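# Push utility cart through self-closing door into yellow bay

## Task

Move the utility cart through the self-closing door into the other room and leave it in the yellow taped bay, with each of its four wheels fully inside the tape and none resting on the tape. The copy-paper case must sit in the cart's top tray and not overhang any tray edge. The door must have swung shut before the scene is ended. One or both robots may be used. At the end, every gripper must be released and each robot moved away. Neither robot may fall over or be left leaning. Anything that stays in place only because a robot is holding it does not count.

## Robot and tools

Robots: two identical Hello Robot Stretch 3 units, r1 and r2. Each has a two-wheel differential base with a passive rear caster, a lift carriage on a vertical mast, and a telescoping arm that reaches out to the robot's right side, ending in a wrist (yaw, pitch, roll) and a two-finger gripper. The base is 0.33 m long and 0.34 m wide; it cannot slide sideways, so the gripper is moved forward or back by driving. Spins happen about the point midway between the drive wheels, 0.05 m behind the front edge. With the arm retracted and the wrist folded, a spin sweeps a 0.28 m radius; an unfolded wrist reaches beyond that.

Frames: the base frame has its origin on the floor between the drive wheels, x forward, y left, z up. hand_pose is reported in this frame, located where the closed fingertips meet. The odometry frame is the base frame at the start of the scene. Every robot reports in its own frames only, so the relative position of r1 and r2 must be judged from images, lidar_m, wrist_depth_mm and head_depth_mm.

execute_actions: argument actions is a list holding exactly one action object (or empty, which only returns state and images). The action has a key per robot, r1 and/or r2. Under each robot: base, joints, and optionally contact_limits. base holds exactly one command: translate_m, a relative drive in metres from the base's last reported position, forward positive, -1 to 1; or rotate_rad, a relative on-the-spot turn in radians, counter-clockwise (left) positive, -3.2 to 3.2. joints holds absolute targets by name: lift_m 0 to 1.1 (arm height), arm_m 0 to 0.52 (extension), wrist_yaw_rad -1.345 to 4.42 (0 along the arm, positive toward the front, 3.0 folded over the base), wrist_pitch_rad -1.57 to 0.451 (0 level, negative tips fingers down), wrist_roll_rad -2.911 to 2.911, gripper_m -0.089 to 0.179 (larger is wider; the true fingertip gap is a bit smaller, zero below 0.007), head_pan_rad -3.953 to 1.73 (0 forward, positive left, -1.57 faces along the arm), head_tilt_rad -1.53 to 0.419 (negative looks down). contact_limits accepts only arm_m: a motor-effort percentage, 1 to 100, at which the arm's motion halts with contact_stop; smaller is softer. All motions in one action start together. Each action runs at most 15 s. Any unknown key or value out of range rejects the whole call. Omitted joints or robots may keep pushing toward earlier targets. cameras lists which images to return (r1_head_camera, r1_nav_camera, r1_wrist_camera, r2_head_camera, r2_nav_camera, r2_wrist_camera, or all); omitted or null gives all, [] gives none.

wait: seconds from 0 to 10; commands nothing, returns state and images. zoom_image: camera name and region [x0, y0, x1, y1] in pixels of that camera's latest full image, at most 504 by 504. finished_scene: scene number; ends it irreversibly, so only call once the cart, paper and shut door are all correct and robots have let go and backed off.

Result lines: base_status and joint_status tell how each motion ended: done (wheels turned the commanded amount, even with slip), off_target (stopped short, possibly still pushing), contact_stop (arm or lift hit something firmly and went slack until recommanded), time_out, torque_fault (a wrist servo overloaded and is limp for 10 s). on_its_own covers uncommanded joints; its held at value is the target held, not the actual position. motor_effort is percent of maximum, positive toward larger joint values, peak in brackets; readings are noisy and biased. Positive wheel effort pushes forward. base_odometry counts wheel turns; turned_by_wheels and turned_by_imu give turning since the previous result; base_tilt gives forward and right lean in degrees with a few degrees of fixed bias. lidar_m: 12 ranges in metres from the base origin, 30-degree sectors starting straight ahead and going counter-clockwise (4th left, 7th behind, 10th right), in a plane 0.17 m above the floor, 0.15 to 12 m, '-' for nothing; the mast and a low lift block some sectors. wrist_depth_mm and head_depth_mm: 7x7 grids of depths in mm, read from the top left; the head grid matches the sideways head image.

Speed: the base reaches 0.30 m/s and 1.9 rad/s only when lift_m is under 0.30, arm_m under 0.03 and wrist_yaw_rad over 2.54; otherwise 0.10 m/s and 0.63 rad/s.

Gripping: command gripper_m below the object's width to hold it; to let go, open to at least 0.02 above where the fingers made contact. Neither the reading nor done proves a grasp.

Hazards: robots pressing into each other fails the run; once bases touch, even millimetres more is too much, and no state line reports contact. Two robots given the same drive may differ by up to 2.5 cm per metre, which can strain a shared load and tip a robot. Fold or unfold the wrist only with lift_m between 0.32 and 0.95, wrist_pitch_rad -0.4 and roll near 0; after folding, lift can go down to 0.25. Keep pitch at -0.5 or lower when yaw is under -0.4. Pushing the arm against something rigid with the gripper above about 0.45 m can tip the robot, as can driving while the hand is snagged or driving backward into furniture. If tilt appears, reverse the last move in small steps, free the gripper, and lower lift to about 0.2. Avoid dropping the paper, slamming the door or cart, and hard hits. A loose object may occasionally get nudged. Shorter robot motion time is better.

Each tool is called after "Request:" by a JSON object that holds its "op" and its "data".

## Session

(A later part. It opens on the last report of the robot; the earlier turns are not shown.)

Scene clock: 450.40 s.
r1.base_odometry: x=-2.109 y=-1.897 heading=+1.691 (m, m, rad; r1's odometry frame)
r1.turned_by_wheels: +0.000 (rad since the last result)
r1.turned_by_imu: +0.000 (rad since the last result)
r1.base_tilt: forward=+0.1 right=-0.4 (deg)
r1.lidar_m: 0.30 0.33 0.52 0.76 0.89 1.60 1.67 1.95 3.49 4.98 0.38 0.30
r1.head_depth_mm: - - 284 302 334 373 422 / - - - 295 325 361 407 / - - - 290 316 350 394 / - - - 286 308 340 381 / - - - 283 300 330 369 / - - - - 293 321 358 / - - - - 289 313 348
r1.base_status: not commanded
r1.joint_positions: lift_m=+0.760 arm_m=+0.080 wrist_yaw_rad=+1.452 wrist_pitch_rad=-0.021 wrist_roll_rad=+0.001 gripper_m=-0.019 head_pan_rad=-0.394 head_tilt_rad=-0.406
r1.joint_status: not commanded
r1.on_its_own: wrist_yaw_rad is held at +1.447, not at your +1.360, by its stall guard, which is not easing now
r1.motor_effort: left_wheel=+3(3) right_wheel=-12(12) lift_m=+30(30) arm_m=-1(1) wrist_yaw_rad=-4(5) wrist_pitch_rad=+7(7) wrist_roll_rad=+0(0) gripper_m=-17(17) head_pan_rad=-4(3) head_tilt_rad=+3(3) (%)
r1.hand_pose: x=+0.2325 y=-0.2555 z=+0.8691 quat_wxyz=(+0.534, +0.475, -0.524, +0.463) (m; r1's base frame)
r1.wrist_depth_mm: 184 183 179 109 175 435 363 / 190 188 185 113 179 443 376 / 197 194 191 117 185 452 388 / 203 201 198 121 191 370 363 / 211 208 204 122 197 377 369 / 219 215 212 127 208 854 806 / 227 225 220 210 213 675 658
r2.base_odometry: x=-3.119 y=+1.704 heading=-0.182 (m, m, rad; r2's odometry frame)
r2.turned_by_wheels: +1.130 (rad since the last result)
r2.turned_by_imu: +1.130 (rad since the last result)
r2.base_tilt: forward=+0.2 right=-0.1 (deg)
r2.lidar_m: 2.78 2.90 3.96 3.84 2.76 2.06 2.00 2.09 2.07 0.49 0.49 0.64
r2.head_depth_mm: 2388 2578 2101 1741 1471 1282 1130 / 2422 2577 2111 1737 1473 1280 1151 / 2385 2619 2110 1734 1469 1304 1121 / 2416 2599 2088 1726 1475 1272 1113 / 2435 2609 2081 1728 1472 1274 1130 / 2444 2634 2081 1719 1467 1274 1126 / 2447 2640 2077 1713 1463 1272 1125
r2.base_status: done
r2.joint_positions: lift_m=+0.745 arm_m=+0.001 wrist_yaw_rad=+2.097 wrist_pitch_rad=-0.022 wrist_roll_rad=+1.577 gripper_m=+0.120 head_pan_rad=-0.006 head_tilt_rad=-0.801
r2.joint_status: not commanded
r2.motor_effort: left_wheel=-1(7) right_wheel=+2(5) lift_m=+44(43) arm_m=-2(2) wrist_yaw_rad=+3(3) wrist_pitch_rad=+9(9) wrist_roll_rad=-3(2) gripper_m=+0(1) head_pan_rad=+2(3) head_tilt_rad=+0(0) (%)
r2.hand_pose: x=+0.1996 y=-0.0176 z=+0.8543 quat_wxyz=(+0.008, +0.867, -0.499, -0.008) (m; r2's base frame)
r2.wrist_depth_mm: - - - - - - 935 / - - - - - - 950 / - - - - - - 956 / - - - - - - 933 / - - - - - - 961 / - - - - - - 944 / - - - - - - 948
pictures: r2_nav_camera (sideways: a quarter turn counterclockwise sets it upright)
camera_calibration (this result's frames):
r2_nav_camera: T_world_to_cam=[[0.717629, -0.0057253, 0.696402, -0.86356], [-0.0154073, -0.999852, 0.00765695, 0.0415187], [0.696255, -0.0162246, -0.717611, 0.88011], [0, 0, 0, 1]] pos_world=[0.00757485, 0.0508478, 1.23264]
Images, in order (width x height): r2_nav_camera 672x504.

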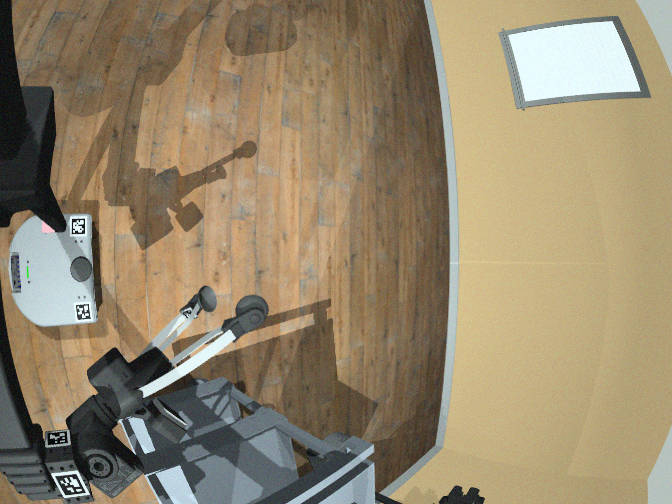

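Request:
{"op": "execute_actions", "data": {"actions": [{"r2":{"base":{"translate_m":0.24},"joints":{"head_tilt_rad":-0.94}}}], "cameras": []}}

Request:
{"op": "execute_actions", "data": {"actions": [{"r2":{"base":{"rotate_rad":-1.38}}}], "cameras": ["r2_nav_camera","r2_head_camera"]}}

Scene clock: 454.30 s.
r1.base_odometry: x=-2.109 y=-1.897 heading=+1.691 (m, m, rad; r1's odometry frame)
r1.turned_by_wheels: +0.000 (rad since the last result)
r1.turned_by_imu: +0.000 (rad since the last result)
r1.base_tilt: forward=+0.2 right=-0.4 (deg)
r1.lidar_m: 0.30 0.33 0.52 0.76 0.89 1.60 1.67 1.96 3.50 5.01 0.38 0.30
r1.head_depth_mm: - - 284 302 334 373 422 / - - - 295 324 362 407 / - - - 290 316 350 393 / - - - 286 308 340 381 / - - - 283 300 331 369 / - - - - 293 322 357 / - - - - 288 313 347
r1.base_status: not commanded
r1.joint_positions: lift_m=+0.760 arm_m=+0.080 wrist_yaw_rad=+1.452 wrist_pitch_rad=-0.021 wrist_roll_rad=+0.001 gripper_m=-0.019 head_pan_rad=-0.394 head_tilt_rad=-0.406
r1.joint_status: not commanded
r1.on_its_own: wrist_yaw_rad is held at +1.447, not at your +1.360, by its stall guard, which is not easing now
r1.motor_effort: left_wheel=+3(3) right_wheel=-12(12) lift_m=+30(30) arm_m=-1(1) wrist_yaw_rad=-5(5) wrist_pitch_rad=+7(7) wrist_roll_rad=+0(0) gripper_m=-18(17) head_pan_rad=-4(5) head_tilt_rad=+3(3) (%)
r1.hand_pose: x=+0.2325 y=-0.2555 z=+0.8691 quat_wxyz=(+0.534, +0.475, -0.524, +0.463) (m; r1's base frame)
r1.wrist_depth_mm: 184 182 179 109 173 440 364 / 190 189 185 113 179 446 376 / 197 194 191 117 185 454 387 / 204 201 198 121 191 374 363 / 211 208 205 122 197 378 369 / 219 216 213 127 207 864 807 / 229 224 220 211 212 687 659
r2.base_odometry: x=-2.883 y=+1.661 heading=-0.182 (m, m, rad; r2's odometry frame)
r2.turned_by_wheels: +0.000 (rad since the last result)
r2.turned_by_imu: +0.002 (rad since the last result)
r2.base_tilt: forward=+0.2 right=-0.1 (deg)
r2.lidar_m: 2.53 2.65 3.74 3.82 3.11 2.31 2.24 2.35 0.50 0.47 0.48 2.61
r2.head_depth_mm: 2303 2130 1799 1560 1363 1224 1120 / 2297 2132 1810 1554 1372 1220 - / 2311 2126 1799 1557 1387 1242 1099 / 2314 2131 1795 1552 1401 1203 1104 / 2334 2118 1797 1557 1364 1220 1103 / 2339 2126 1794 1548 1362 1218 1102 / 2347 2121 1793 1555 1363 1221 1101
r2.base_status: done
r2.joint_positions: lift_m=+0.745 arm_m=+0.001 wrist_yaw_rad=+2.097 wrist_pitch_rad=-0.022 wrist_roll_rad=+1.577 gripper_m=+0.120 head_pan_rad=-0.006 head_tilt_rad=-0.928
r2.joint_status: all done
r2.motor_effort: left_wheel=-1(6) right_wheel=+2(6) lift_m=+44(44) arm_m=-2(2) wrist_yaw_rad=+1(1) wrist_pitch_rad=+9(9) wrist_roll_rad=-2(3) gripper_m=+0(0) head_pan_rad=+4(3) head_tilt_rad=-5(19) (%)
r2.hand_pose: x=+0.1996 y=-0.0176 z=+0.8543 quat_wxyz=(+0.008, +0.867, -0.499, -0.008) (m; r2's base frame)
r2.wrist_depth_mm: - - - - - - 944 / - - - - - - 940 / - - - - - - 940 / - - - - - - 944 / - - - - - - 952 / - - - - - - 975 / - - - - - - 952
pictures: none
No camera images: the call's "cameras" was empty. Leave "cameras" out to get every camera's image.

Scene clock: 457.43 s.
r1.base_odometry: x=-2.109 y=-1.897 heading=+1.691 (m, m, rad; r1's odometry frame)
r1.turned_by_wheels: +0.000 (rad since the last result)
r1.turned_by_imu: +0.000 (rad since the last result)
r1.base_tilt: forward=+0.1 right=-0.4 (deg)
r1.lidar_m: 0.30 0.33 0.52 0.76 0.90 1.60 1.67 1.96 3.48 1.50 0.37 0.30
r1.head_depth_mm: - - 284 302 334 373 421 / - - - 295 324 361 407 / - - - 290 316 350 393 / - - - 286 307 340 381 / - - - 283 299 331 369 / - - - - 293 322 358 / - - - - 288 313 348
r1.base_status: not commanded
r1.joint_positions: lift_m=+0.760 arm_m=+0.080 wrist_yaw_rad=+1.452 wrist_pitch_rad=-0.021 wrist_roll_rad=+0.001 gripper_m=-0.019 head_pan_rad=-0.394 head_tilt_rad=-0.406
r1.joint_status: not commanded
r1.on_its_own: wrist_yaw_rad is held at +1.447, not at your +1.360, by its stall guard, which is not easing now
r1.motor_effort: left_wheel=+3(3) right_wheel=-12(12) lift_m=+30(30) arm_m=-1(1) wrist_yaw_rad=-4(4) wrist_pitch_rad=+7(7) wrist_roll_rad=+1(1) gripper_m=-17(17) head_pan_rad=-4(5) head_tilt_rad=+2(3) (%)
r1.hand_pose: x=+0.2325 y=-0.2555 z=+0.8691 quat_wxyz=(+0.534, +0.475, -0.524, +0.463) (m; r1's base frame)
r1.wrist_depth_mm: 185 182 179 109 174 435 363 / 190 188 185 113 179 444 376 / 197 194 191 117 185 450 387 / 204 201 198 121 191 374 361 / 212 208 205 123 197 376 371 / 220 216 212 127 208 860 809 / 229 223 220 212 213 663 657
r2.base_odometry: x=-2.883 y=+1.661 heading=-1.562 (m, m, rad; r2's odometry frame)
r2.turned_by_wheels: -1.380 (rad since the last result)
r2.turned_by_imu: -1.380 (rad since the last result)
r2.base_tilt: forward=+0.2 right=-0.1 (deg)
r2.lidar_m: 0.47 0.50 2.54 2.53 2.84 3.82 3.83 2.70 2.25 2.24 2.42 0.47
r2.head_depth_mm: 737 813 691 747 1347 1228 1119 / 659 777 692 952 1004 1222 - / 595 714 691 968 1167 1238 1097 / 590 691 689 967 1188 1205 1104 / 668 776 606 965 1191 1221 1105 / 1060 796 611 948 1341 1222 1101 / 1903 2121 1636 1547 1358 1214 1098
r2.base_status: done
r2.joint_positions: lift_m=+0.745 arm_m=+0.001 wrist_yaw_rad=+2.097 wrist_pitch_rad=-0.022 wrist_roll_rad=+1.577 gripper_m=+0.120 head_pan_rad=-0.006 head_tilt_rad=-0.928
r2.joint_status: not commanded
r2.motor_effort: left_wheel=+2(7) right_wheel=-1(5) lift_m=+44(44) arm_m=-1(1) wrist_yaw_rad=+3(4) wrist_pitch_rad=+9(9) wrist_roll_rad=-3(3) gripper_m=+0(0) head_pan_rad=+2(3) head_tilt_rad=-5(6) (%)
r2.hand_pose: x=+0.1996 y=-0.0175 z=+0.8543 quat_wxyz=(+0.008, +0.867, -0.499, -0.008) (m; r2's base frame)
r2.wrist_depth_mm: - - 511 342 957 601 374 / - - - 381 - 600 422 / - - - 449 - 588 685 / - - - 493 - 537 877 / - - - - - - 962 / - - - - - - 967 / - - - - - - 970
pictures: r2_head_camera (sideways: a quarter turn clockwise sets it upright), r2_nav_camera (sideways: a quarter turn counterclockwise sets it upright)
camera_calibration (this result's frames):
r2_head_camera: T_world_to_cam=[[-0.830649, -0.0250217, -0.556233, 0.748135], [-0.030276, 0.999542, 0.000248977, 0.000681206], [0.555972, 0.0170473, -0.831026, 1.04188], [0, 0, 0, 1]] pos_world=[0.0422005, 0.000277402, 1.28197]
r2_nav_camera: T_world_to_cam=[[0.800189, -0.00625651, 0.599715, -0.73808], [-0.0143614, -0.999859, 0.00873116, 0.0401152], [0.599575, -0.0155993, -0.800166, 0.988051], [0, 0, 0, 1]] pos_world=[-0.00123103, 0.0509046, 1.23289]
Images, in order (width x height): r2_head_camera 896x504, r2_nav_camera 672x504.

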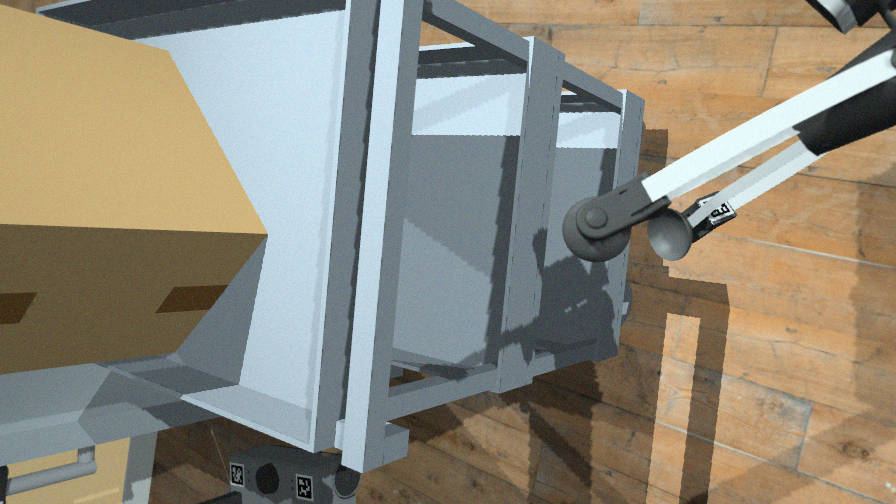

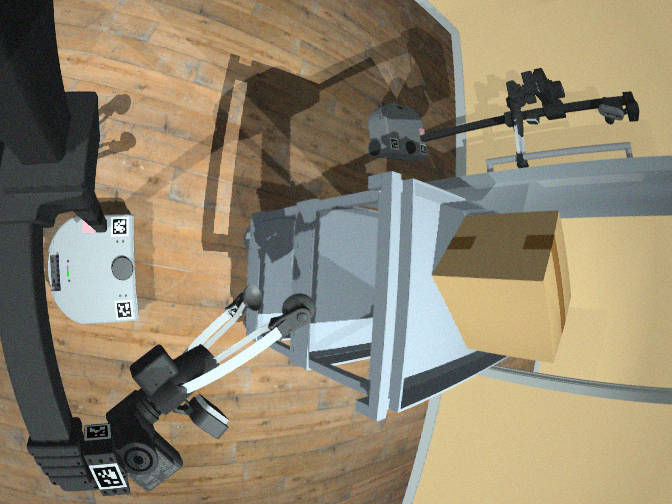

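Request:
{"op": "execute_actions", "data": {"actions": [{"r2":{"base":{"rotate_rad":-0.09}}}], "cameras": []}}

Request:
{"op": "execute_actions", "data": {"actions": [{"r2":{"base":{"translate_m":0.17}}}], "cameras": ["r2_head_camera"]}}

Scene clock: 458.67 s.
r1.base_odometry: x=-2.109 y=-1.897 heading=+1.691 (m, m, rad; r1's odometry frame)
r1.turned_by_wheels: +0.000 (rad since the last result)
r1.turned_by_imu: +0.000 (rad since the last result)
r1.base_tilt: forward=+0.1 right=-0.4 (deg)
r1.lidar_m: 0.30 0.33 0.52 0.76 0.89 1.60 1.66 1.95 3.49 1.48 0.38 0.30
r1.head_depth_mm: - - 284 302 334 373 421 / - - - 295 325 361 407 / - - - 290 316 350 394 / - - - 286 308 340 381 / - - - 283 300 330 369 / - - - - 292 322 358 / - - - - 289 313 347
r1.base_status: not commanded
r1.joint_positions: lift_m=+0.760 arm_m=+0.080 wrist_yaw_rad=+1.452 wrist_pitch_rad=-0.021 wrist_roll_rad=+0.001 gripper_m=-0.019 head_pan_rad=-0.394 head_tilt_rad=-0.406
r1.joint_status: not commanded
r1.on_its_own: wrist_yaw_rad is held at +1.447, not at your +1.360, by its stall guard, which is not easing now
r1.motor_effort: left_wheel=+3(3) right_wheel=-12(12) lift_m=+30(30) arm_m=-1(1) wrist_yaw_rad=-4(4) wrist_pitch_rad=+7(7) wrist_roll_rad=+1(1) gripper_m=-16(16) head_pan_rad=-5(4) head_tilt_rad=+2(3) (%)
r1.hand_pose: x=+0.2325 y=-0.2555 z=+0.8691 quat_wxyz=(+0.534, +0.475, -0.524, +0.463) (m; r1's base frame)
r1.wrist_depth_mm: 184 182 179 109 173 434 363 / 191 187 185 113 180 447 376 / 197 195 191 117 185 453 385 / 204 201 197 121 191 371 360 / 212 209 205 123 198 379 367 / 220 217 212 127 209 855 807 / 228 224 219 211 213 674 666
r2.base_odometry: x=-2.883 y=+1.661 heading=-1.652 (m, m, rad; r2's odometry frame)
r2.turned_by_wheels: -0.090 (rad since the last result)
r2.turned_by_imu: -0.089 (rad since the last result)
r2.base_tilt: forward=+0.2 right=+0.0 (deg)
r2.lidar_m: 0.47 0.48 2.57 2.53 2.73 3.88 3.81 2.89 2.27 2.24 2.42 0.48
r2.head_depth_mm: 1856 818 621 791 1370 1223 1122 / 751 818 691 946 1193 1226 - / 664 774 690 967 1174 1244 1095 / 596 701 690 966 1185 1208 1102 / 588 703 688 965 1183 1217 1100 / 666 775 688 931 1201 1219 1098 / 1075 1073 624 1460 1360 1213 1099
r2.base_status: done
r2.joint_positions: lift_m=+0.745 arm_m=+0.001 wrist_yaw_rad=+2.097 wrist_pitch_rad=-0.022 wrist_roll_rad=+1.577 gripper_m=+0.120 head_pan_rad=-0.006 head_tilt_rad=-0.928
r2.joint_status: not commanded
r2.motor_effort: left_wheel=+2(8) right_wheel=-2(5) lift_m=+44(45) arm_m=-1(1) wrist_yaw_rad=+3(2) wrist_pitch_rad=+9(9) wrist_roll_rad=-3(3) gripper_m=+0(0) head_pan_rad=+3(3) head_tilt_rad=-6(5) (%)
r2.hand_pose: x=+0.1996 y=-0.0175 z=+0.8543 quat_wxyz=(+0.008, +0.867, -0.499, -0.008) (m; r2's base frame)
r2.wrist_depth_mm: - - 541 343 946 596 375 / - - 596 383 975 598 418 / - - - 437 - 609 687 / - - - 492 - 541 670 / - - - - - - 952 / - - - - - - 961 / - - - - - - 974
pictures: none
No camera images: the call's "cameras" was empty. Leave "cameras" out to get every camera's image.

Scene clock: 461.93 s.
r1.base_odometry: x=-2.109 y=-1.897 heading=+1.691 (m, m, rad; r1's odometry frame)
r1.turned_by_wheels: +0.000 (rad since the last result)
r1.turned_by_imu: +0.000 (rad since the last result)
r1.base_tilt: forward=+0.1 right=-0.3 (deg)
r1.lidar_m: 0.30 0.33 0.52 0.76 0.89 1.60 1.67 1.96 3.49 1.33 0.37 0.30
r1.head_depth_mm: - - 284 302 333 373 421 / - - - 294 324 361 407 / - - - 290 315 350 394 / - - - 286 307 340 381 / - - - 283 300 330 369 / - - - - 293 321 358 / - - - - 289 313 347
r1.base_status: not commanded
r1.joint_positions: lift_m=+0.760 arm_m=+0.080 wrist_yaw_rad=+1.452 wrist_pitch_rad=-0.021 wrist_roll_rad=+0.001 gripper_m=-0.019 head_pan_rad=-0.394 head_tilt_rad=-0.406
r1.joint_status: not commanded
r1.on_its_own: wrist_yaw_rad is held at +1.447, not at your +1.360, by its stall guard, which is not easing now
r1.motor_effort: left_wheel=+3(3) right_wheel=-12(12) lift_m=+30(30) arm_m=-1(1) wrist_yaw_rad=-5(5) wrist_pitch_rad=+7(7) wrist_roll_rad=+0(0) gripper_m=-17(17) head_pan_rad=-5(5) head_tilt_rad=+2(2) (%)
r1.hand_pose: x=+0.2325 y=-0.2555 z=+0.8691 quat_wxyz=(+0.534, +0.475, -0.524, +0.463) (m; r1's base frame)
r1.wrist_depth_mm: 185 181 179 109 174 440 364 / 190 189 184 113 179 443 378 / 197 194 191 116 185 455 387 / 203 202 197 120 191 373 364 / 211 208 204 122 197 377 369 / 219 216 212 127 209 861 806 / 227 223 220 211 213 670 661
r2.base_odometry: x=-2.897 y=+1.491 heading=-1.652 (m, m, rad; r2's odometry frame)
r2.turned_by_wheels: +0.000 (rad since the last result)
r2.turned_by_imu: +0.001 (rad since the last result)
r2.base_tilt: forward=+0.2 right=-0.2 (deg)
r2.lidar_m: 0.29 0.31 2.54 2.51 2.72 4.06 4.00 2.92 2.29 2.26 2.36 0.31
r2.head_depth_mm: 1699 820 661 597 528 1202 1122 / 548 674 691 597 531 1007 - / 486 582 674 596 531 1094 1100 / 455 512 623 595 534 1085 1103 / 449 487 607 595 538 1081 1101 / 472 565 673 594 515 1081 1100 / 528 950 659 591 518 1218 1100
r2.base_status: done
r2.joint_positions: lift_m=+0.745 arm_m=+0.001 wrist_yaw_rad=+2.097 wrist_pitch_rad=-0.022 wrist_roll_rad=+1.577 gripper_m=+0.120 head_pan_rad=-0.006 head_tilt_rad=-0.929
r2.joint_status: not commanded
r2.motor_effort: left_wheel=+1(8) right_wheel=-1(3) lift_m=+44(44) arm_m=-1(1) wrist_yaw_rad=+3(2) wrist_pitch_rad=+9(9) wrist_roll_rad=-2(3) gripper_m=+0(1) head_pan_rad=+1(3) head_tilt_rad=-5(5) (%)
r2.hand_pose: x=+0.1996 y=-0.0175 z=+0.8543 quat_wxyz=(+0.008, +0.867, -0.499, -0.008) (m; r2's base frame)
r2.wrist_depth_mm: - 407 412 137 196 604 417 / - 400 407 151 221 605 422 / 962 599 481 169 732 613 421 / - - - 251 - 577 421 / - - - 285 - 537 428 / - - - 339 397 412 400 / - - - 359 - - 954
pictures: r2_head_camera (sideways: a quarter turn clockwise sets it upright)
camera_calibration (this result's frames):
r2_head_camera: T_world_to_cam=[[-0.830719, -0.0250208, -0.55613, 0.748001], [-0.0302754, 0.999542, 0.000253547, 0.000675252], [0.555869, 0.0170477, -0.831095, 1.04197], [0, 0, 0, 1]] pos_world=[0.042198, 0.0002774, 1.28196]
Images, in order (width x height): r2_head_camera 896x504.

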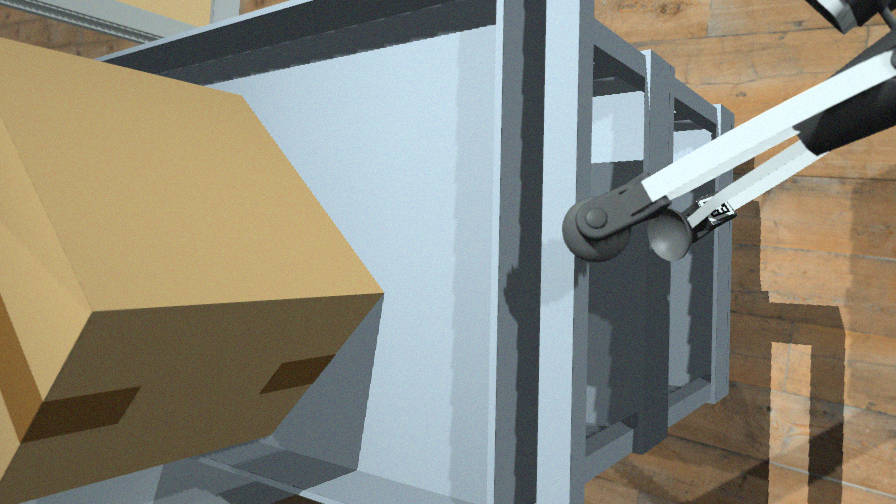

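Request:
{"op": "execute_actions", "data": {"actions": [{"r2":{"base":{"translate_m":0.075}}}], "cameras": []}}

Request:
{"op": "execute_actions", "data": {"actions": [{"r2":{"joints":{"gripper_m":-0.03,"head_tilt_rad":-0.8}}}], "cameras": ["r2_wrist_camera"]}}

Scene clock: 465.13 s.
r1.base_odometry: x=-2.109 y=-1.897 heading=+1.691 (m, m, rad; r1's odometry frame)
r1.turned_by_wheels: +0.000 (rad since the last result)
r1.turned_by_imu: +0.000 (rad since the last result)
r1.base_tilt: forward=+0.1 right=-0.4 (deg)
r1.lidar_m: 0.30 0.33 0.52 0.76 0.89 1.60 1.67 1.96 3.49 5.02 0.38 0.31
r1.head_depth_mm: - - 284 302 334 373 422 / - - - 295 324 361 408 / - - - 290 316 350 394 / - - - 286 307 340 381 / - - - 283 300 330 369 / - - - - 293 322 358 / - - - - 289 313 347
r1.base_status: not commanded
r1.joint_positions: lift_m=+0.760 arm_m=+0.080 wrist_yaw_rad=+1.452 wrist_pitch_rad=-0.021 wrist_roll_rad=+0.001 gripper_m=-0.019 head_pan_rad=-0.394 head_tilt_rad=-0.406
r1.joint_status: not commanded
r1.on_its_own: wrist_yaw_rad is held at +1.447, not at your +1.360, by its stall guard, which is not easing now
r1.motor_effort: left_wheel=+3(3) right_wheel=-12(13) lift_m=+30(30) arm_m=-2(1) wrist_yaw_rad=-6(4) wrist_pitch_rad=+7(7) wrist_roll_rad=+1(1) gripper_m=-18(17) head_pan_rad=-4(4) head_tilt_rad=+3(3) (%)
r1.hand_pose: x=+0.2325 y=-0.2555 z=+0.8691 quat_wxyz=(+0.534, +0.475, -0.524, +0.463) (m; r1's base frame)
r1.wrist_depth_mm: 184 182 179 109 174 438 364 / 191 188 185 113 180 444 380 / 197 195 191 117 184 455 388 / 204 201 197 121 191 372 361 / 212 208 205 123 197 377 371 / 219 216 212 128 208 858 812 / 228 225 220 212 213 673 655
r2.base_odometry: x=-2.903 y=+1.417 heading=-1.652 (m, m, rad; r2's odometry frame)
r2.turned_by_wheels: +0.000 (rad since the last result)
r2.turned_by_imu: +0.001 (rad since the last result)
r2.base_tilt: forward=+0.2 right=+0.0 (deg)
r2.lidar_m: 0.22 0.23 2.54 2.50 2.69 4.07 4.07 2.93 2.30 2.27 0.31 0.23
r2.head_depth_mm: 528 763 664 597 525 693 1124 / 471 565 677 597 525 774 - / 448 488 610 596 534 745 1091 / 436 429 521 584 533 719 1087 / 435 400 487 583 523 724 1090 / 433 454 587 594 523 729 1088 / 452 540 644 589 522 732 1099
r2.base_status: done
r2.joint_positions: lift_m=+0.745 arm_m=+0.001 wrist_yaw_rad=+2.097 wrist_pitch_rad=-0.022 wrist_roll_rad=+1.577 gripper_m=+0.120 head_pan_rad=-0.006 head_tilt_rad=-0.929
r2.joint_status: not commanded
r2.motor_effort: left_wheel=+2(8) right_wheel=-1(3) lift_m=+44(44) arm_m=-1(1) wrist_yaw_rad=+3(2) wrist_pitch_rad=+9(9) wrist_roll_rad=-3(3) gripper_m=+0(0) head_pan_rad=+3(2) head_tilt_rad=-6(5) (%)
r2.hand_pose: x=+0.1996 y=-0.0175 z=+0.8543 quat_wxyz=(+0.008, +0.867, -0.499, -0.008) (m; r2's base frame)
r2.wrist_depth_mm: - 352 63 62 120 500 420 / - 343 348 69 133 535 417 / 968 337 342 76 148 569 420 / 862 957 505 87 167 574 423 / - - - 100 194 537 421 / - - - 118 225 - 415 / - - - 148 339 352 355
pictures: none
No camera images: the call's "cameras" was empty. Leave "cameras" out to get every camera's image.

Scene clock: 467.13 s.
r1.base_odometry: x=-2.109 y=-1.897 heading=+1.691 (m, m, rad; r1's odometry frame)
r1.turned_by_wheels: +0.000 (rad since the last result)
r1.turned_by_imu: +0.000 (rad since the last result)
r1.base_tilt: forward=+0.1 right=-0.4 (deg)
r1.lidar_m: 0.30 0.33 0.52 0.76 0.89 1.60 1.67 1.96 3.50 5.00 0.38 0.30
r1.head_depth_mm: - - 284 302 334 373 422 / - - - 295 324 361 407 / - - - 290 315 350 394 / - - - 286 308 340 381 / - - - 283 300 331 369 / - - - - 293 322 358 / - - - - 289 313 347
r1.base_status: not commanded
r1.joint_positions: lift_m=+0.760 arm_m=+0.080 wrist_yaw_rad=+1.452 wrist_pitch_rad=-0.021 wrist_roll_rad=+0.001 gripper_m=-0.019 head_pan_rad=-0.394 head_tilt_rad=-0.406
r1.joint_status: not commanded
r1.on_its_own: wrist_yaw_rad is held at +1.447, not at your +1.360, by its stall guard, which is not easing now
r1.motor_effort: left_wheel=+3(3) right_wheel=-12(12) lift_m=+30(30) arm_m=-2(1) wrist_yaw_rad=-4(6) wrist_pitch_rad=+7(7) wrist_roll_rad=+1(0) gripper_m=-18(16) head_pan_rad=-4(4) head_tilt_rad=+2(3) (%)
r1.hand_pose: x=+0.2325 y=-0.2555 z=+0.8691 quat_wxyz=(+0.534, +0.475, -0.524, +0.463) (m; r1's base frame)
r1.wrist_depth_mm: 185 182 180 109 174 434 366 / 190 188 185 113 179 444 374 / 197 195 191 117 185 456 386 / 203 200 198 121 191 373 364 / 211 208 204 123 197 375 367 / 219 215 211 127 208 857 801 / 228 224 219 211 213 673 651
r2.base_odometry: x=-2.903 y=+1.417 heading=-1.652 (m, m, rad; r2's odometry frame)
r2.turned_by_wheels: +0.000 (rad since the last result)
r2.turned_by_imu: +0.000 (rad since the last result)
r2.base_tilt: forward=+0.1 right=-0.2 (deg)
r2.lidar_m: 0.22 0.23 2.54 2.50 2.70 4.04 4.06 2.92 2.30 2.27 0.31 0.23
r2.head_depth_mm: 3614 1699 810 647 568 483 1075 / 3663 513 636 668 569 486 730 / 3613 472 540 636 567 487 728 / 620 450 468 567 566 493 730 / 3612 449 433 533 564 467 730 / 1522 458 503 623 564 469 700 / 1099 493 632 630 565 472 790
r2.base_status: not commanded
r2.joint_positions: lift_m=+0.745 arm_m=+0.001 wrist_yaw_rad=+2.098 wrist_pitch_rad=-0.022 wrist_roll_rad=+1.577 gripper_m=-0.028 head_pan_rad=-0.006 head_tilt_rad=-0.804
r2.joint_status: all done
r2.motor_effort: left_wheel=+2(2) right_wheel=-1(1) lift_m=+43(44) arm_m=-1(2) wrist_yaw_rad=+2(3) wrist_pitch_rad=+9(9) wrist_roll_rad=-2(3) gripper_m=-39(99) head_pan_rad=+2(3) head_tilt_rad=+2(14) (%)
r2.hand_pose: x=+0.1995 y=-0.0173 z=+0.8543 quat_wxyz=(+0.008, +0.867, -0.498, -0.008) (m; r2's base frame)
r2.wrist_depth_mm: - 349 63 62 120 506 419 / - 343 348 68 133 536 421 / 989 338 340 76 149 575 424 / 849 950 511 87 168 567 423 / - - - 98 198 533 427 / - - - 114 - - 409 / - - - 146 334 350 354
pictures: r2_wrist_camera
camera_calibration (this result's frames):
r2_wrist_camera: T_world_to_cam=[[-0.0604798, -0.0405293, -0.997346, 0.853199], [-0.633215, 0.773945, 0.00694769, 0.171185], [0.77161, 0.631955, -0.0724718, 0.0859397], [0, 0, 0, 1]] pos_world=[0.0936864, -0.152218, 0.855974]
Images, in order (width x height): r2_wrist_camera 644x364.

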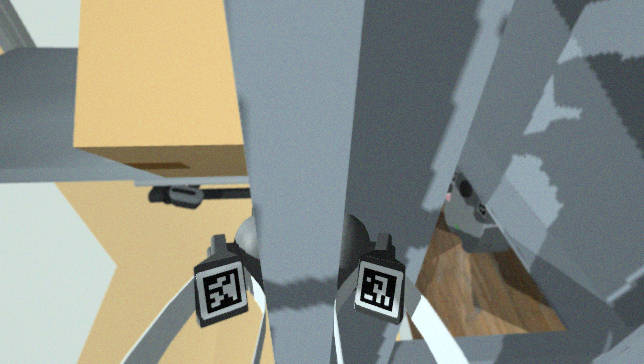

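Request:
{"op": "execute_actions", "data": {"actions": [{"r2":{"base":{"translate_m":0.08}}}], "cameras": []}}

Scene clock: 469.57 s.
r1.base_odometry: x=-2.109 y=-1.897 heading=+1.691 (m, m, rad; r1's odometry frame)
r1.turned_by_wheels: +0.000 (rad since the last result)
r1.turned_by_imu: +0.000 (rad since the last result)
r1.base_tilt: forward=+0.1 right=-0.4 (deg)
r1.lidar_m: 0.30 0.33 0.52 0.76 0.89 1.60 1.67 1.96 3.49 5.00 0.38 0.31
r1.head_depth_mm: - - 284 302 333 372 422 / - - - 295 325 361 407 / - - - 290 316 350 394 / - - - 286 308 341 381 / - - - 283 300 331 369 / - - - - 293 322 358 / - - - - 289 313 347
r1.base_status: not commanded
r1.joint_positions: lift_m=+0.760 arm_m=+0.080 wrist_yaw_rad=+1.452 wrist_pitch_rad=-0.021 wrist_roll_rad=+0.001 gripper_m=-0.019 head_pan_rad=-0.394 head_tilt_rad=-0.406
r1.joint_status: not commanded
r1.on_its_own: wrist_yaw_rad is held at +1.447, not at your +1.360, by its stall guard, which is not easing now
r1.motor_effort: left_wheel=+3(3) right_wheel=-12(12) lift_m=+30(30) arm_m=-1(1) wrist_yaw_rad=-4(5) wrist_pitch_rad=+7(7) wrist_roll_rad=+1(0) gripper_m=-17(18) head_pan_rad=-4(4) head_tilt_rad=+3(2) (%)
r1.hand_pose: x=+0.2325 y=-0.2555 z=+0.8691 quat_wxyz=(+0.534, +0.475, -0.524, +0.463) (m; r1's base frame)
r1.wrist_depth_mm: 185 182 180 109 174 378 363 / 191 188 185 113 180 388 410 / 198 194 191 117 186 394 464 / 204 201 197 121 191 350 344 / 211 209 205 123 197 354 351 / 219 217 212 127 209 866 827 / 228 224 220 212 212 668 658
r2.base_odometry: x=-2.909 y=+1.337 heading=-1.652 (m, m, rad; r2's odometry frame)
r2.turned_by_wheels: +0.000 (rad since the last result)
r2.turned_by_imu: -0.014 (rad since the last result)
r2.base_tilt: forward=+0.2 right=-0.1 (deg)
r2.lidar_m: 0.21 0.22 0.29 2.50 2.68 3.96 4.15 2.96 2.32 2.28 0.31 0.22
r2.head_depth_mm: 3673 1737 1852 637 558 486 1083 / 3618 555 743 668 567 480 680 / 3618 491 572 650 567 490 396 / 620 457 489 594 566 511 686 / 3594 450 428 515 564 501 656 / 3566 448 448 576 566 500 654 / 1171 464 531 646 563 499 655
r2.base_status: done
r2.joint_positions: lift_m=+0.745 arm_m=+0.001 wrist_yaw_rad=+2.150 wrist_pitch_rad=-0.022 wrist_roll_rad=+1.577 gripper_m=-0.017 head_pan_rad=-0.006 head_tilt_rad=-0.803
r2.joint_status: not commanded
r2.on_its_own: wrist_yaw_rad is held at +2.153, not at your +2.100, by its stall guard, which is not easing now; gripper_m is held at -0.019, not at your -0.030, by its stall guard, which is still easing
r2.motor_effort: left_wheel=+1(12) right_wheel=+1(18) lift_m=+45(43) arm_m=+0(2) wrist_yaw_rad=+4(42) wrist_pitch_rad=+9(9) wrist_roll_rad=-3(3) gripper_m=-32(38) head_pan_rad=+4(3) head_tilt_rad=+1(1) (%)
r2.hand_pose: x=+0.1926 y=-0.0060 z=+0.8543 quat_wxyz=(+0.009, +0.879, -0.476, -0.008) (m; r2's base frame)
r2.wrist_depth_mm: - 351 63 62 120 509 421 / - 343 346 68 133 535 419 / 892 338 341 76 148 574 418 / 804 800 516 87 167 571 420 / - - - 98 199 538 429 / - - - 114 - - 409 / - - - 146 335 350 353
pictures: none
No camera images: the call's "cameras" was empty. Leave "cameras" out to get every camera's image.

Request:
{"op": "execute_actions", "data": {"actions": [{"r2":{"base":{"translate_m":0.12},"joints":{"wrist_yaw_rad":2.15}}}], "cameras": ["r2_nav_camera"]}}

Scene clock: 471.97 s.
r1.base_odometry: x=-2.109 y=-1.897 heading=+1.691 (m, m, rad; r1's odometry frame)
r1.turned_by_wheels: +0.000 (rad since the last result)
r1.turned_by_imu: +0.000 (rad since the last result)
r1.base_tilt: forward=+0.0 right=-0.4 (deg)
r1.lidar_m: 0.30 0.33 0.52 0.76 0.89 1.60 1.67 1.96 3.51 5.00 0.38 0.30
r1.head_depth_mm: - - 284 302 334 373 422 / - - - 295 325 361 408 / - - - 290 316 350 393 / - - - 286 307 340 381 / - - - 283 300 331 369 / - - - - 293 322 358 / - - - - 289 313 347
r1.base_status: not commanded
r1.joint_positions: lift_m=+0.760 arm_m=+0.080 wrist_yaw_rad=+1.452 wrist_pitch_rad=-0.021 wrist_roll_rad=+0.001 gripper_m=-0.019 head_pan_rad=-0.394 head_tilt_rad=-0.406
r1.joint_status: not commanded
r1.on_its_own: wrist_yaw_rad is held at +1.447, not at your +1.360, by its stall guard, which is not easing now
r1.motor_effort: left_wheel=+3(3) right_wheel=-12(12) lift_m=+30(30) arm_m=-1(1) wrist_yaw_rad=-5(4) wrist_pitch_rad=+7(7) wrist_roll_rad=+1(1) gripper_m=-16(17) head_pan_rad=-4(5) head_tilt_rad=+3(3) (%)
r1.hand_pose: x=+0.2325 y=-0.2555 z=+0.8691 quat_wxyz=(+0.534, +0.475, -0.524, +0.463) (m; r1's base frame)
r1.wrist_depth_mm: 184 182 179 109 174 329 - / 191 188 185 113 179 346 - / 196 194 191 117 186 368 - / 204 201 197 120 191 345 326 / 211 209 205 123 197 332 331 / 220 216 212 127 209 791 - / 227 224 219 211 212 666 635
r2.base_odometry: x=-2.919 y=+1.217 heading=-1.652 (m, m, rad; r2's odometry frame)
r2.turned_by_wheels: +0.000 (rad since the last result)
r2.turned_by_imu: -0.005 (rad since the last result)
r2.base_tilt: forward=+0.2 right=-0.1 (deg)
r2.lidar_m: 0.20 0.21 0.26 2.48 2.66 3.91 4.27 2.99 2.33 2.29 2.05 0.22
r2.head_depth_mm: 3602 2565 1803 1690 545 487 1099 / 3634 2465 777 653 568 502 685 / 3669 514 622 668 567 502 393 / 3669 470 520 621 566 502 689 / 620 450 447 526 564 492 659 / 3556 449 407 505 565 491 645 / 1132 446 458 609 564 491 386
r2.base_status: done
r2.joint_positions: lift_m=+0.745 arm_m=+0.001 wrist_yaw_rad=+2.208 wrist_pitch_rad=-0.022 wrist_roll_rad=+1.577 gripper_m=-0.003 head_pan_rad=-0.006 head_tilt_rad=-0.803
r2.joint_status: wrist_yaw_rad off_target (ended at +2.208, target +2.150)
r2.on_its_own: wrist_yaw_rad is held at +2.203, not at your +2.150, by its stall guard, which is not easing now; gripper_m is held at -0.005, not at your -0.030, by its stall guard, which is not easing now
r2.motor_effort: left_wheel=+2(13) right_wheel=+6(17) lift_m=+44(44) arm_m=+0(1) wrist_yaw_rad=-4(62) wrist_pitch_rad=+9(9) wrist_roll_rad=-3(3) gripper_m=-25(31) head_pan_rad=+2(4) head_tilt_rad=+1(1) (%)
r2.hand_pose: x=+0.1842 y=+0.0062 z=+0.8543 quat_wxyz=(+0.009, +0.893, -0.450, -0.008) (m; r2's base frame)
r2.wrist_depth_mm: - 350 63 62 120 503 420 / - 345 346 68 133 545 423 / 818 340 344 76 148 568 421 / 707 698 518 87 167 569 423 / - - - 98 199 531 426 / - - - 114 - - 408 / - - - 147 334 350 353
pictures: r2_nav_camera (sideways: a quarter turn counterclockwise sets it upright)
camera_calibration (this result's frames):
r2_nav_camera: T_world_to_cam=[[0.719053, -0.00573449, 0.694932, -0.861653], [-0.0153917, -0.999852, 0.00767525, 0.0414948], [0.694785, -0.0162151, -0.719035, 0.88197], [0, 0, 0, 1]] pos_world=[0.00743317, 0.0508487, 1.23264]
Images, in order (width x height): r2_nav_camera 672x504.

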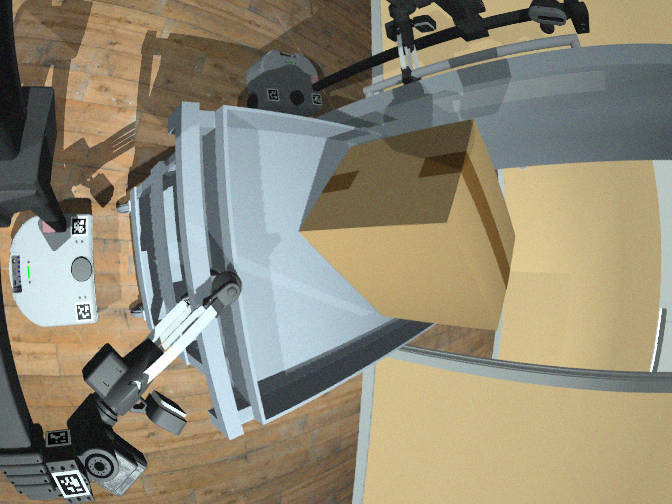

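Request:
{"op": "execute_actions", "data": {"actions": [{"r2":{"joints":{"wrist_yaw_rad":2.08}}}], "cameras": []}}

Scene clock: 473.47 s.
r1.base_odometry: x=-2.109 y=-1.897 heading=+1.691 (m, m, rad; r1's odometry frame)
r1.turned_by_wheels: +0.000 (rad since the last result)
r1.turned_by_imu: +0.000 (rad since the last result)
r1.base_tilt: forward=+0.1 right=-0.4 (deg)
r1.lidar_m: 0.30 0.33 0.51 0.76 0.89 1.60 1.67 1.96 3.48 5.02 0.37 0.30
r1.head_depth_mm: - - 284 302 333 373 422 / - - - 295 325 362 407 / - - - 290 316 350 393 / - - - 286 307 340 381 / - - - 283 300 331 369 / - - - - 293 322 358 / - - - - 288 313 347
r1.base_status: not commanded
r1.joint_positions: lift_m=+0.760 arm_m=+0.080 wrist_yaw_rad=+1.452 wrist_pitch_rad=-0.021 wrist_roll_rad=+0.001 gripper_m=-0.019 head_pan_rad=-0.394 head_tilt_rad=-0.406
r1.joint_status: not commanded
r1.on_its_own: wrist_yaw_rad is held at +1.447, not at your +1.360, by its stall guard, which is not easing now
r1.motor_effort: left_wheel=+3(4) right_wheel=-12(12) lift_m=+30(30) arm_m=-1(1) wrist_yaw_rad=-5(4) wrist_pitch_rad=+7(7) wrist_roll_rad=+1(1) gripper_m=-16(18) head_pan_rad=-4(4) head_tilt_rad=+2(2) (%)
r1.hand_pose: x=+0.2325 y=-0.2555 z=+0.8691 quat_wxyz=(+0.534, +0.475, -0.524, +0.463) (m; r1's base frame)
r1.wrist_depth_mm: 184 182 179 109 174 360 - / 191 188 185 113 179 386 - / 197 194 191 116 185 412 - / 204 201 197 121 191 340 335 / 211 208 204 123 198 336 342 / 219 216 212 127 208 825 - / 227 223 219 211 213 673 636
r2.base_odometry: x=-2.919 y=+1.217 heading=-1.652 (m, m, rad; r2's odometry frame)
r2.turned_by_wheels: +0.000 (rad since the last result)
r2.turned_by_imu: +0.001 (rad since the last result)
r2.base_tilt: forward=+0.1 right=-0.1 (deg)
r2.lidar_m: 0.22 0.22 0.27 2.48 2.65 3.92 4.26 2.99 2.33 2.30 2.05 0.24
r2.head_depth_mm: 3634 2579 1793 634 557 447 1112 / 3669 2558 777 668 567 456 808 / 3638 529 643 668 567 464 744 / 3620 474 530 626 566 494 730 / 617 450 451 531 566 483 671 / 3591 448 426 541 564 500 670 / 1128 445 487 617 562 490 643
r2.base_status: not commanded
r2.joint_positions: lift_m=+0.745 arm_m=+0.001 wrist_yaw_rad=+2.103 wrist_pitch_rad=-0.020 wrist_roll_rad=+1.577 gripper_m=-0.004 head_pan_rad=-0.006 head_tilt_rad=-0.803
r2.joint_status: wrist_yaw_rad off_target (ended at +2.103, target +2.080)
r2.on_its_own: gripper_m is held at -0.005, not at your -0.030, by its stall guard, which is not easing now; wrist_yaw_rad is at rest, and its effort (-27) is outside its rest range (-12 to +12)
r2.motor_effort: left_wheel=+3(9) right_wheel=-4(6) lift_m=+45(44) arm_m=+0(0) wrist_yaw_rad=-27(76) wrist_pitch_rad=+9(9) wrist_roll_rad=-3(3) gripper_m=-21(24) head_pan_rad=+2(3) head_tilt_rad=+1(1) (%)
r2.hand_pose: x=+0.1990 y=-0.0161 z=+0.8546 quat_wxyz=(+0.008, +0.868, -0.496, -0.008) (m; r2's base frame)
r2.wrist_depth_mm: - 394 399 79 135 534 420 / - 378 383 86 147 572 421 / - 362 365 93 160 616 422 / 800 376 385 102 177 610 426 / 702 717 723 112 198 553 427 / - - 968 124 - - 428 / - - - 147 262 - 391
pictures: none
No camera images: the call's "cameras" was empty. Leave "cameras" out to get every camera's image.

Request:
{"op": "execute_actions", "data": {"actions": [{"r2":{"base":{"rotate_rad":0.12},"joints":{"wrist_yaw_rad":2.12}}}], "cameras": []}}

Request:
{"op": "execute_actions", "data": {"actions": [{"r2":{"base":{"translate_m":0.08}}}], "cameras": ["r2_head_camera"]}}

Scene clock: 475.13 s.
r1.base_odometry: x=-2.109 y=-1.897 heading=+1.691 (m, m, rad; r1's odometry frame)
r1.turned_by_wheels: +0.000 (rad since the last result)
r1.turned_by_imu: +0.000 (rad since the last result)
r1.base_tilt: forward=+0.1 right=-0.4 (deg)
r1.lidar_m: 0.30 0.33 0.52 0.76 0.90 1.60 1.67 1.95 3.49 5.02 0.38 0.30
r1.head_depth_mm: - - 284 302 334 372 421 / - - - 295 325 361 407 / - - - 290 316 351 394 / - - - 286 308 341 381 / - - - 283 300 330 369 / - - - - 293 322 358 / - - - - 289 313 347
r1.base_status: not commanded
r1.joint_positions: lift_m=+0.760 arm_m=+0.080 wrist_yaw_rad=+1.452 wrist_pitch_rad=-0.021 wrist_roll_rad=+0.001 gripper_m=-0.019 head_pan_rad=-0.394 head_tilt_rad=-0.406
r1.joint_status: not commanded
r1.on_its_own: wrist_yaw_rad is held at +1.447, not at your +1.360, by its stall guard, which is not easing now
r1.motor_effort: left_wheel=+3(3) right_wheel=-12(12) lift_m=+30(30) arm_m=-1(1) wrist_yaw_rad=-6(5) wrist_pitch_rad=+7(7) wrist_roll_rad=+0(1) gripper_m=-17(17) head_pan_rad=-4(4) head_tilt_rad=+3(2) (%)
r1.hand_pose: x=+0.2325 y=-0.2555 z=+0.8691 quat_wxyz=(+0.534, +0.475, -0.524, +0.463) (m; r1's base frame)
r1.wrist_depth_mm: 185 182 180 109 174 364 - / 191 188 185 113 178 386 - / 196 194 191 117 185 410 - / 204 201 198 120 191 347 321 / 212 208 204 122 197 327 329 / 219 216 212 127 208 804 - / 229 224 219 212 212 669 637
r2.base_odometry: x=-2.919 y=+1.217 heading=-1.532 (m, m, rad; r2's odometry frame)
r2.turned_by_wheels: +0.120 (rad since the last result)
r2.turned_by_imu: +0.118 (rad since the last result)
r2.base_tilt: forward=+0.2 right=-0.1 (deg)
r2.lidar_m: 0.22 0.23 2.49 2.49 2.80 4.27 4.28 2.74 2.30 2.29 0.31 0.23
r2.head_depth_mm: 3562 2510 814 643 569 466 1081 / 3597 518 642 668 567 469 727 / 3665 479 546 637 568 473 711 / 621 451 476 577 567 494 704 / 1415 450 441 541 565 456 714 / 1036 465 510 632 564 459 742 / 815 503 644 633 564 462 1072
r2.base_status: done
r2.joint_positions: lift_m=+0.745 arm_m=+0.001 wrist_yaw_rad=+2.110 wrist_pitch_rad=-0.020 wrist_roll_rad=+1.577 gripper_m=-0.004 head_pan_rad=-0.006 head_tilt_rad=-0.803
r2.joint_status: all done
r2.on_its_own: gripper_m is held at -0.005, not at your -0.030, by its stall guard, which is not easing now
r2.motor_effort: left_wheel=-1(7) right_wheel=+8(16) lift_m=+44(44) arm_m=+1(1) wrist_yaw_rad=+11(27) wrist_pitch_rad=+8(9) wrist_roll_rad=-2(3) gripper_m=-21(22) head_pan_rad=+3(3) head_tilt_rad=+1(2) (%)
r2.hand_pose: x=+0.1980 y=-0.0145 z=+0.8548 quat_wxyz=(+0.008, +0.870, -0.493, -0.007) (m; r2's base frame)
r2.wrist_depth_mm: - 351 355 66 124 503 419 / - 348 349 73 138 542 423 / 789 342 348 81 154 609 423 / 702 701 693 94 176 571 427 / - - - 106 208 523 424 / - - - 123 - - 408 / - - - 164 341 357 364
pictures: none
No camera images: the call's "cameras" was empty. Leave "cameras" out to get every camera's image.

Scene clock: 476.97 s.
r1.base_odometry: x=-2.109 y=-1.897 heading=+1.691 (m, m, rad; r1's odometry frame)
r1.turned_by_wheels: +0.000 (rad since the last result)
r1.turned_by_imu: +0.000 (rad since the last result)
r1.base_tilt: forward=+0.1 right=-0.4 (deg)
r1.lidar_m: 0.30 0.33 0.51 0.76 0.89 1.60 1.67 1.96 3.49 4.98 0.38 0.30
r1.head_depth_mm: - - 284 303 333 373 420 / - - - 295 325 361 407 / - - - 290 315 350 394 / - - - 286 308 340 381 / - - - 283 300 331 369 / - - - - 293 321 357 / - - - - 288 313 347
r1.base_status: not commanded
r1.joint_positions: lift_m=+0.760 arm_m=+0.080 wrist_yaw_rad=+1.452 wrist_pitch_rad=-0.021 wrist_roll_rad=+0.001 gripper_m=-0.019 head_pan_rad=-0.394 head_tilt_rad=-0.406
r1.joint_status: not commanded
r1.on_its_own: wrist_yaw_rad is held at +1.447, not at your +1.360, by its stall guard, which is not easing now
r1.motor_effort: left_wheel=+3(3) right_wheel=-12(12) lift_m=+30(30) arm_m=-1(1) wrist_yaw_rad=-4(4) wrist_pitch_rad=+7(7) wrist_roll_rad=+1(0) gripper_m=-16(17) head_pan_rad=-4(4) head_tilt_rad=+2(3) (%)
r1.hand_pose: x=+0.2325 y=-0.2555 z=+0.8691 quat_wxyz=(+0.534, +0.475, -0.524, +0.463) (m; r1's base frame)
r1.wrist_depth_mm: 185 181 179 109 174 - - / 190 188 186 113 179 - - / 197 194 190 117 185 - 696 / 204 201 197 120 191 481 435 / 211 209 204 123 197 312 313 / 219 216 212 127 208 786 - / 228 224 219 211 212 657 -
r2.base_odometry: x=-2.916 y=+1.137 heading=-1.532 (m, m, rad; r2's odometry frame)
r2.turned_by_wheels: +0.000 (rad since the last result)
r2.turned_by_imu: +0.001 (rad since the last result)
r2.base_tilt: forward=+0.2 right=-0.1 (deg)
r2.lidar_m: 0.22 0.23 0.31 2.46 2.79 4.37 4.34 2.76 2.32 2.30 0.31 0.23
r2.head_depth_mm: 3525 2595 2040 642 564 486 1084 / 3606 537 668 670 568 487 732 / 3677 491 563 651 567 462 681 / 621 452 486 590 565 511 897 / 3635 450 431 523 565 464 728 / 1012 448 477 615 563 465 729 / 800 483 577 646 563 466 728
r2.base_status: done
r2.joint_positions: lift_m=+0.745 arm_m=+0.001 wrist_yaw_rad=+2.148 wrist_pitch_rad=-0.020 wrist_roll_rad=+1.577 gripper_m=-0.004 head_pan_rad=-0.006 head_tilt_rad=-0.803
r2.joint_status: not commanded
r2.on_its_own: gripper_m is held at -0.005, not at your -0.030, by its stall guard, which is not easing now; wrist_yaw_rad is at rest, and its effort (-31) is outside its rest range (-12 to +12)
r2.motor_effort: left_wheel=+3(8) right_wheel=+2(19) lift_m=+44(43) arm_m=+0(1) wrist_yaw_rad=-31(33) wrist_pitch_rad=+8(9) wrist_roll_rad=-2(2) gripper_m=-22(22) head_pan_rad=+1(2) head_tilt_rad=+1(1) (%)
r2.hand_pose: x=+0.1929 y=-0.0063 z=+0.8548 quat_wxyz=(+0.008, +0.879, -0.477, -0.007) (m; r2's base frame)
r2.wrist_depth_mm: - 347 347 64 123 504 421 / 883 341 347 71 136 534 423 / 740 340 344 80 153 599 428 / 634 645 619 92 176 574 423 / - - - 105 211 - 429 / - - - 124 - - 409 / - - - 167 348 357 364
pictures: r2_head_camera (sideways: a quarter turn clockwise sets it upright)
camera_calibration (this result's frames):
r2_head_camera: T_world_to_cam=[[-0.754631, -0.0255106, -0.655653, 0.877204], [-0.0300172, 0.99954, -0.00434227, 0.00665726], [0.655463, 0.016404, -0.755049, 0.942492], [0, 0, 0, 1]] pos_world=[0.0443966, 0.000263155, 1.2868]
Images, in order (width x height): r2_head_camera 896x504.

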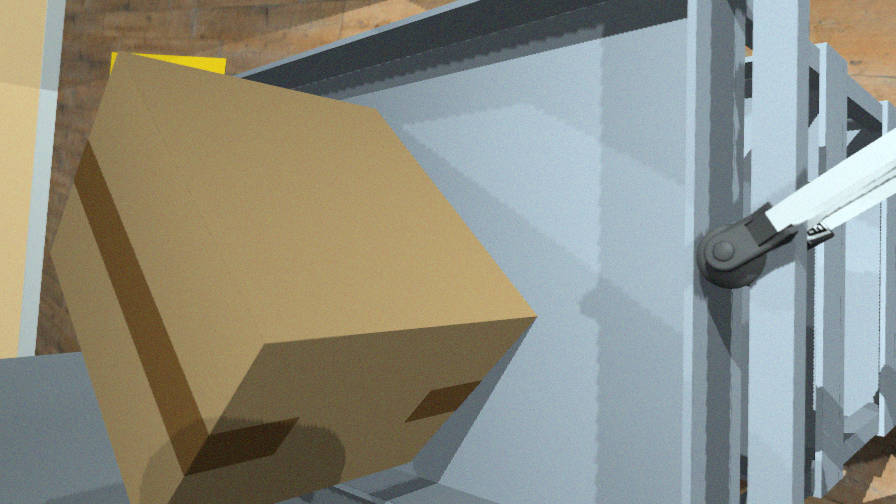

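Request:
{"op": "execute_actions", "data": {"actions": [{"r2":{"joints":{"head_pan_rad":0.5,"head_tilt_rad":-0.9}}}], "cameras": ["r2_head_camera","r2_nav_camera","r1_wrist_camera"]}}

Scene clock: 478.03 s.
r1.base_odometry: x=-2.109 y=-1.897 heading=+1.691 (m, m, rad; r1's odometry frame)
r1.turned_by_wheels: +0.000 (rad since the last result)
r1.turned_by_imu: +0.000 (rad since the last result)
r1.base_tilt: forward=+0.1 right=-0.4 (deg)
r1.lidar_m: 0.30 0.33 0.52 0.76 0.89 1.60 1.67 1.96 3.49 5.00 0.38 0.30
r1.head_depth_mm: - - 284 303 334 373 421 / - - - 295 325 361 407 / - - - 290 315 350 394 / - - - 286 308 340 381 / - - - 283 300 330 369 / - - - - 293 321 358 / - - - - 289 313 347
r1.base_status: not commanded
r1.joint_positions: lift_m=+0.760 arm_m=+0.080 wrist_yaw_rad=+1.452 wrist_pitch_rad=-0.021 wrist_roll_rad=+0.001 gripper_m=-0.019 head_pan_rad=-0.394 head_tilt_rad=-0.406
r1.joint_status: not commanded
r1.on_its_own: wrist_yaw_rad is held at +1.447, not at your +1.360, by its stall guard, which is not easing now
r1.motor_effort: left_wheel=+3(3) right_wheel=-12(12) lift_m=+30(30) arm_m=-1(1) wrist_yaw_rad=-4(5) wrist_pitch_rad=+7(7) wrist_roll_rad=+0(0) gripper_m=-17(16) head_pan_rad=-5(4) head_tilt_rad=+2(2) (%)
r1.hand_pose: x=+0.2325 y=-0.2555 z=+0.8691 quat_wxyz=(+0.534, +0.475, -0.524, +0.463) (m; r1's base frame)
r1.wrist_depth_mm: 184 182 179 109 174 - - / 191 188 185 113 179 - - / 197 195 191 117 185 - 689 / 204 202 198 121 191 480 436 / 212 208 205 123 197 310 312 / 219 217 212 127 208 780 - / 227 224 221 211 213 660 -
r2.base_odometry: x=-2.916 y=+1.137 heading=-1.532 (m, m, rad; r2's odometry frame)
r2.turned_by_wheels: +0.000 (rad since the last result)
r2.turned_by_imu: +0.000 (rad since the last result)
r2.base_tilt: forward=+0.2 right=-0.1 (deg)
r2.lidar_m: 0.22 0.23 0.31 2.47 2.79 4.35 4.36 2.76 2.31 2.31 0.31 0.23
r2.head_depth_mm: 484 402 432 541 538 468 385 / 484 465 513 578 537 430 951 / 613 670 664 615 536 445 1014 / 557 654 720 616 537 514 1081 / 1068 1240 1555 580 499 797 1092 / 2013 2087 1865 1491 488 1238 1106 / 760 2168 1865 1591 1382 1234 1109
r2.base_status: not commanded
r2.joint_positions: lift_m=+0.745 arm_m=+0.001 wrist_yaw_rad=+2.158 wrist_pitch_rad=-0.020 wrist_roll_rad=+1.577 gripper_m=-0.004 head_pan_rad=+0.493 head_tilt_rad=-0.889
r2.joint_status: all done
r2.on_its_own: wrist_yaw_rad is held at +2.165, not at your +2.120, by its stall guard, which is not easing now; gripper_m is held at -0.005, not at your -0.030, by its stall guard, which is not easing now
r2.motor_effort: left_wheel=-1(1) right_wheel=+0(1) lift_m=+44(44) arm_m=+1(1) wrist_yaw_rad=+8(8) wrist_pitch_rad=+8(8) wrist_roll_rad=-2(3) gripper_m=-22(22) head_pan_rad=+3(32) head_tilt_rad=-6(14) (%)
r2.hand_pose: x=+0.1916 y=-0.0042 z=+0.8548 quat_wxyz=(+0.008, +0.881, -0.472, -0.007) (m; r2's base frame)
r2.wrist_depth_mm: - 346 349 63 122 514 424 / 866 342 343 70 136 534 423 / 729 340 343 79 153 605 420 / 631 641 623 92 177 568 423 / - - - 105 212 - 425 / - - - 124 - - 412 / - - - 168 343 358 362
pictures: r1_wrist_camera, r2_head_camera (sideways: a quarter turn clockwise sets it upright), r2_nav_camera (sideways: a quarter turn counterclockwise sets it upright)
camera_calibration (this result's frames):
r1_wrist_camera: T_world_to_cam=[[-0.0905271, -0.994369, -0.0550889, -0.174855], [-0.197122, 0.0721126, -0.977723, 0.951339], [0.97619, -0.0776512, -0.20254, 0.0965534], [0, 0, 0, 1]] pos_world=[0.0774465, -0.234977, 0.94007]
r2_head_camera: T_world_to_cam=[[-0.697171, -0.408825, -0.58891, 0.789892], [-0.505082, 0.863071, -0.00121579, 0.00548452], [0.508768, 0.2966, -0.808198, 1.01249], [0, 0, 0, 1]] pos_world=[0.0383356, 0.0178879, 1.28348]
r2_nav_camera: T_world_to_cam=[[0.683896, 0.365972, 0.63115, -0.778328], [0.46576, -0.884871, 0.00840877, 0.0376057], [0.561564, 0.288214, -0.775615, 0.956361], [0, 0, 0, 1]] pos_world=[-0.0222776, 0.0424866, 1.23269]
Images, in order (width x height): r1_wrist_camera 644x364, r2_head_camera 896x504, r2_nav_camera 672x504.

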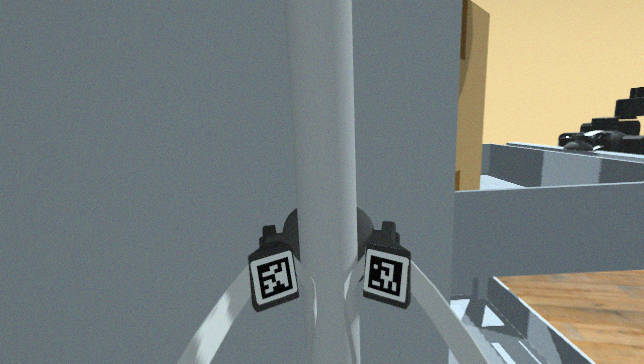

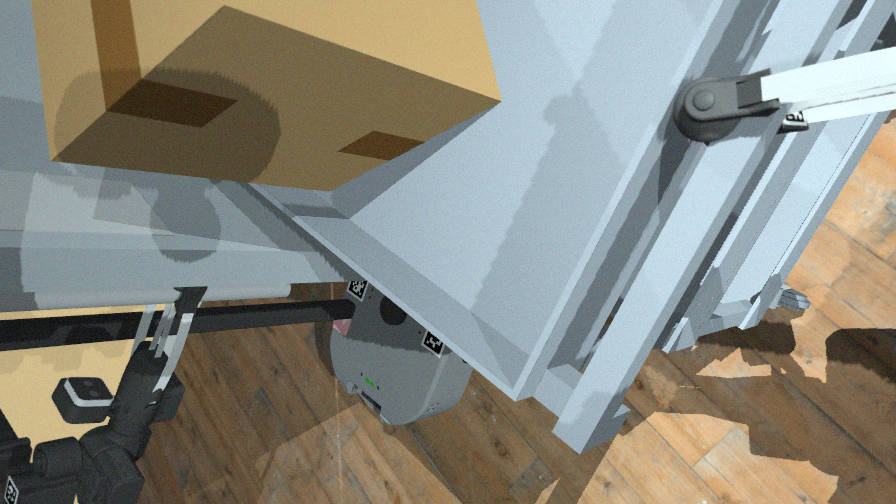

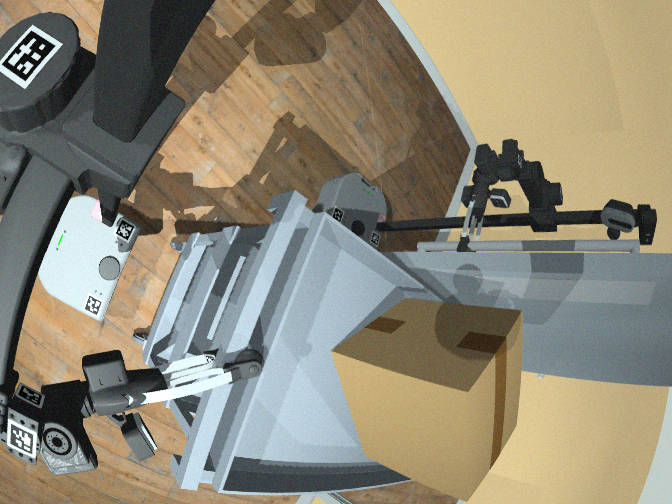

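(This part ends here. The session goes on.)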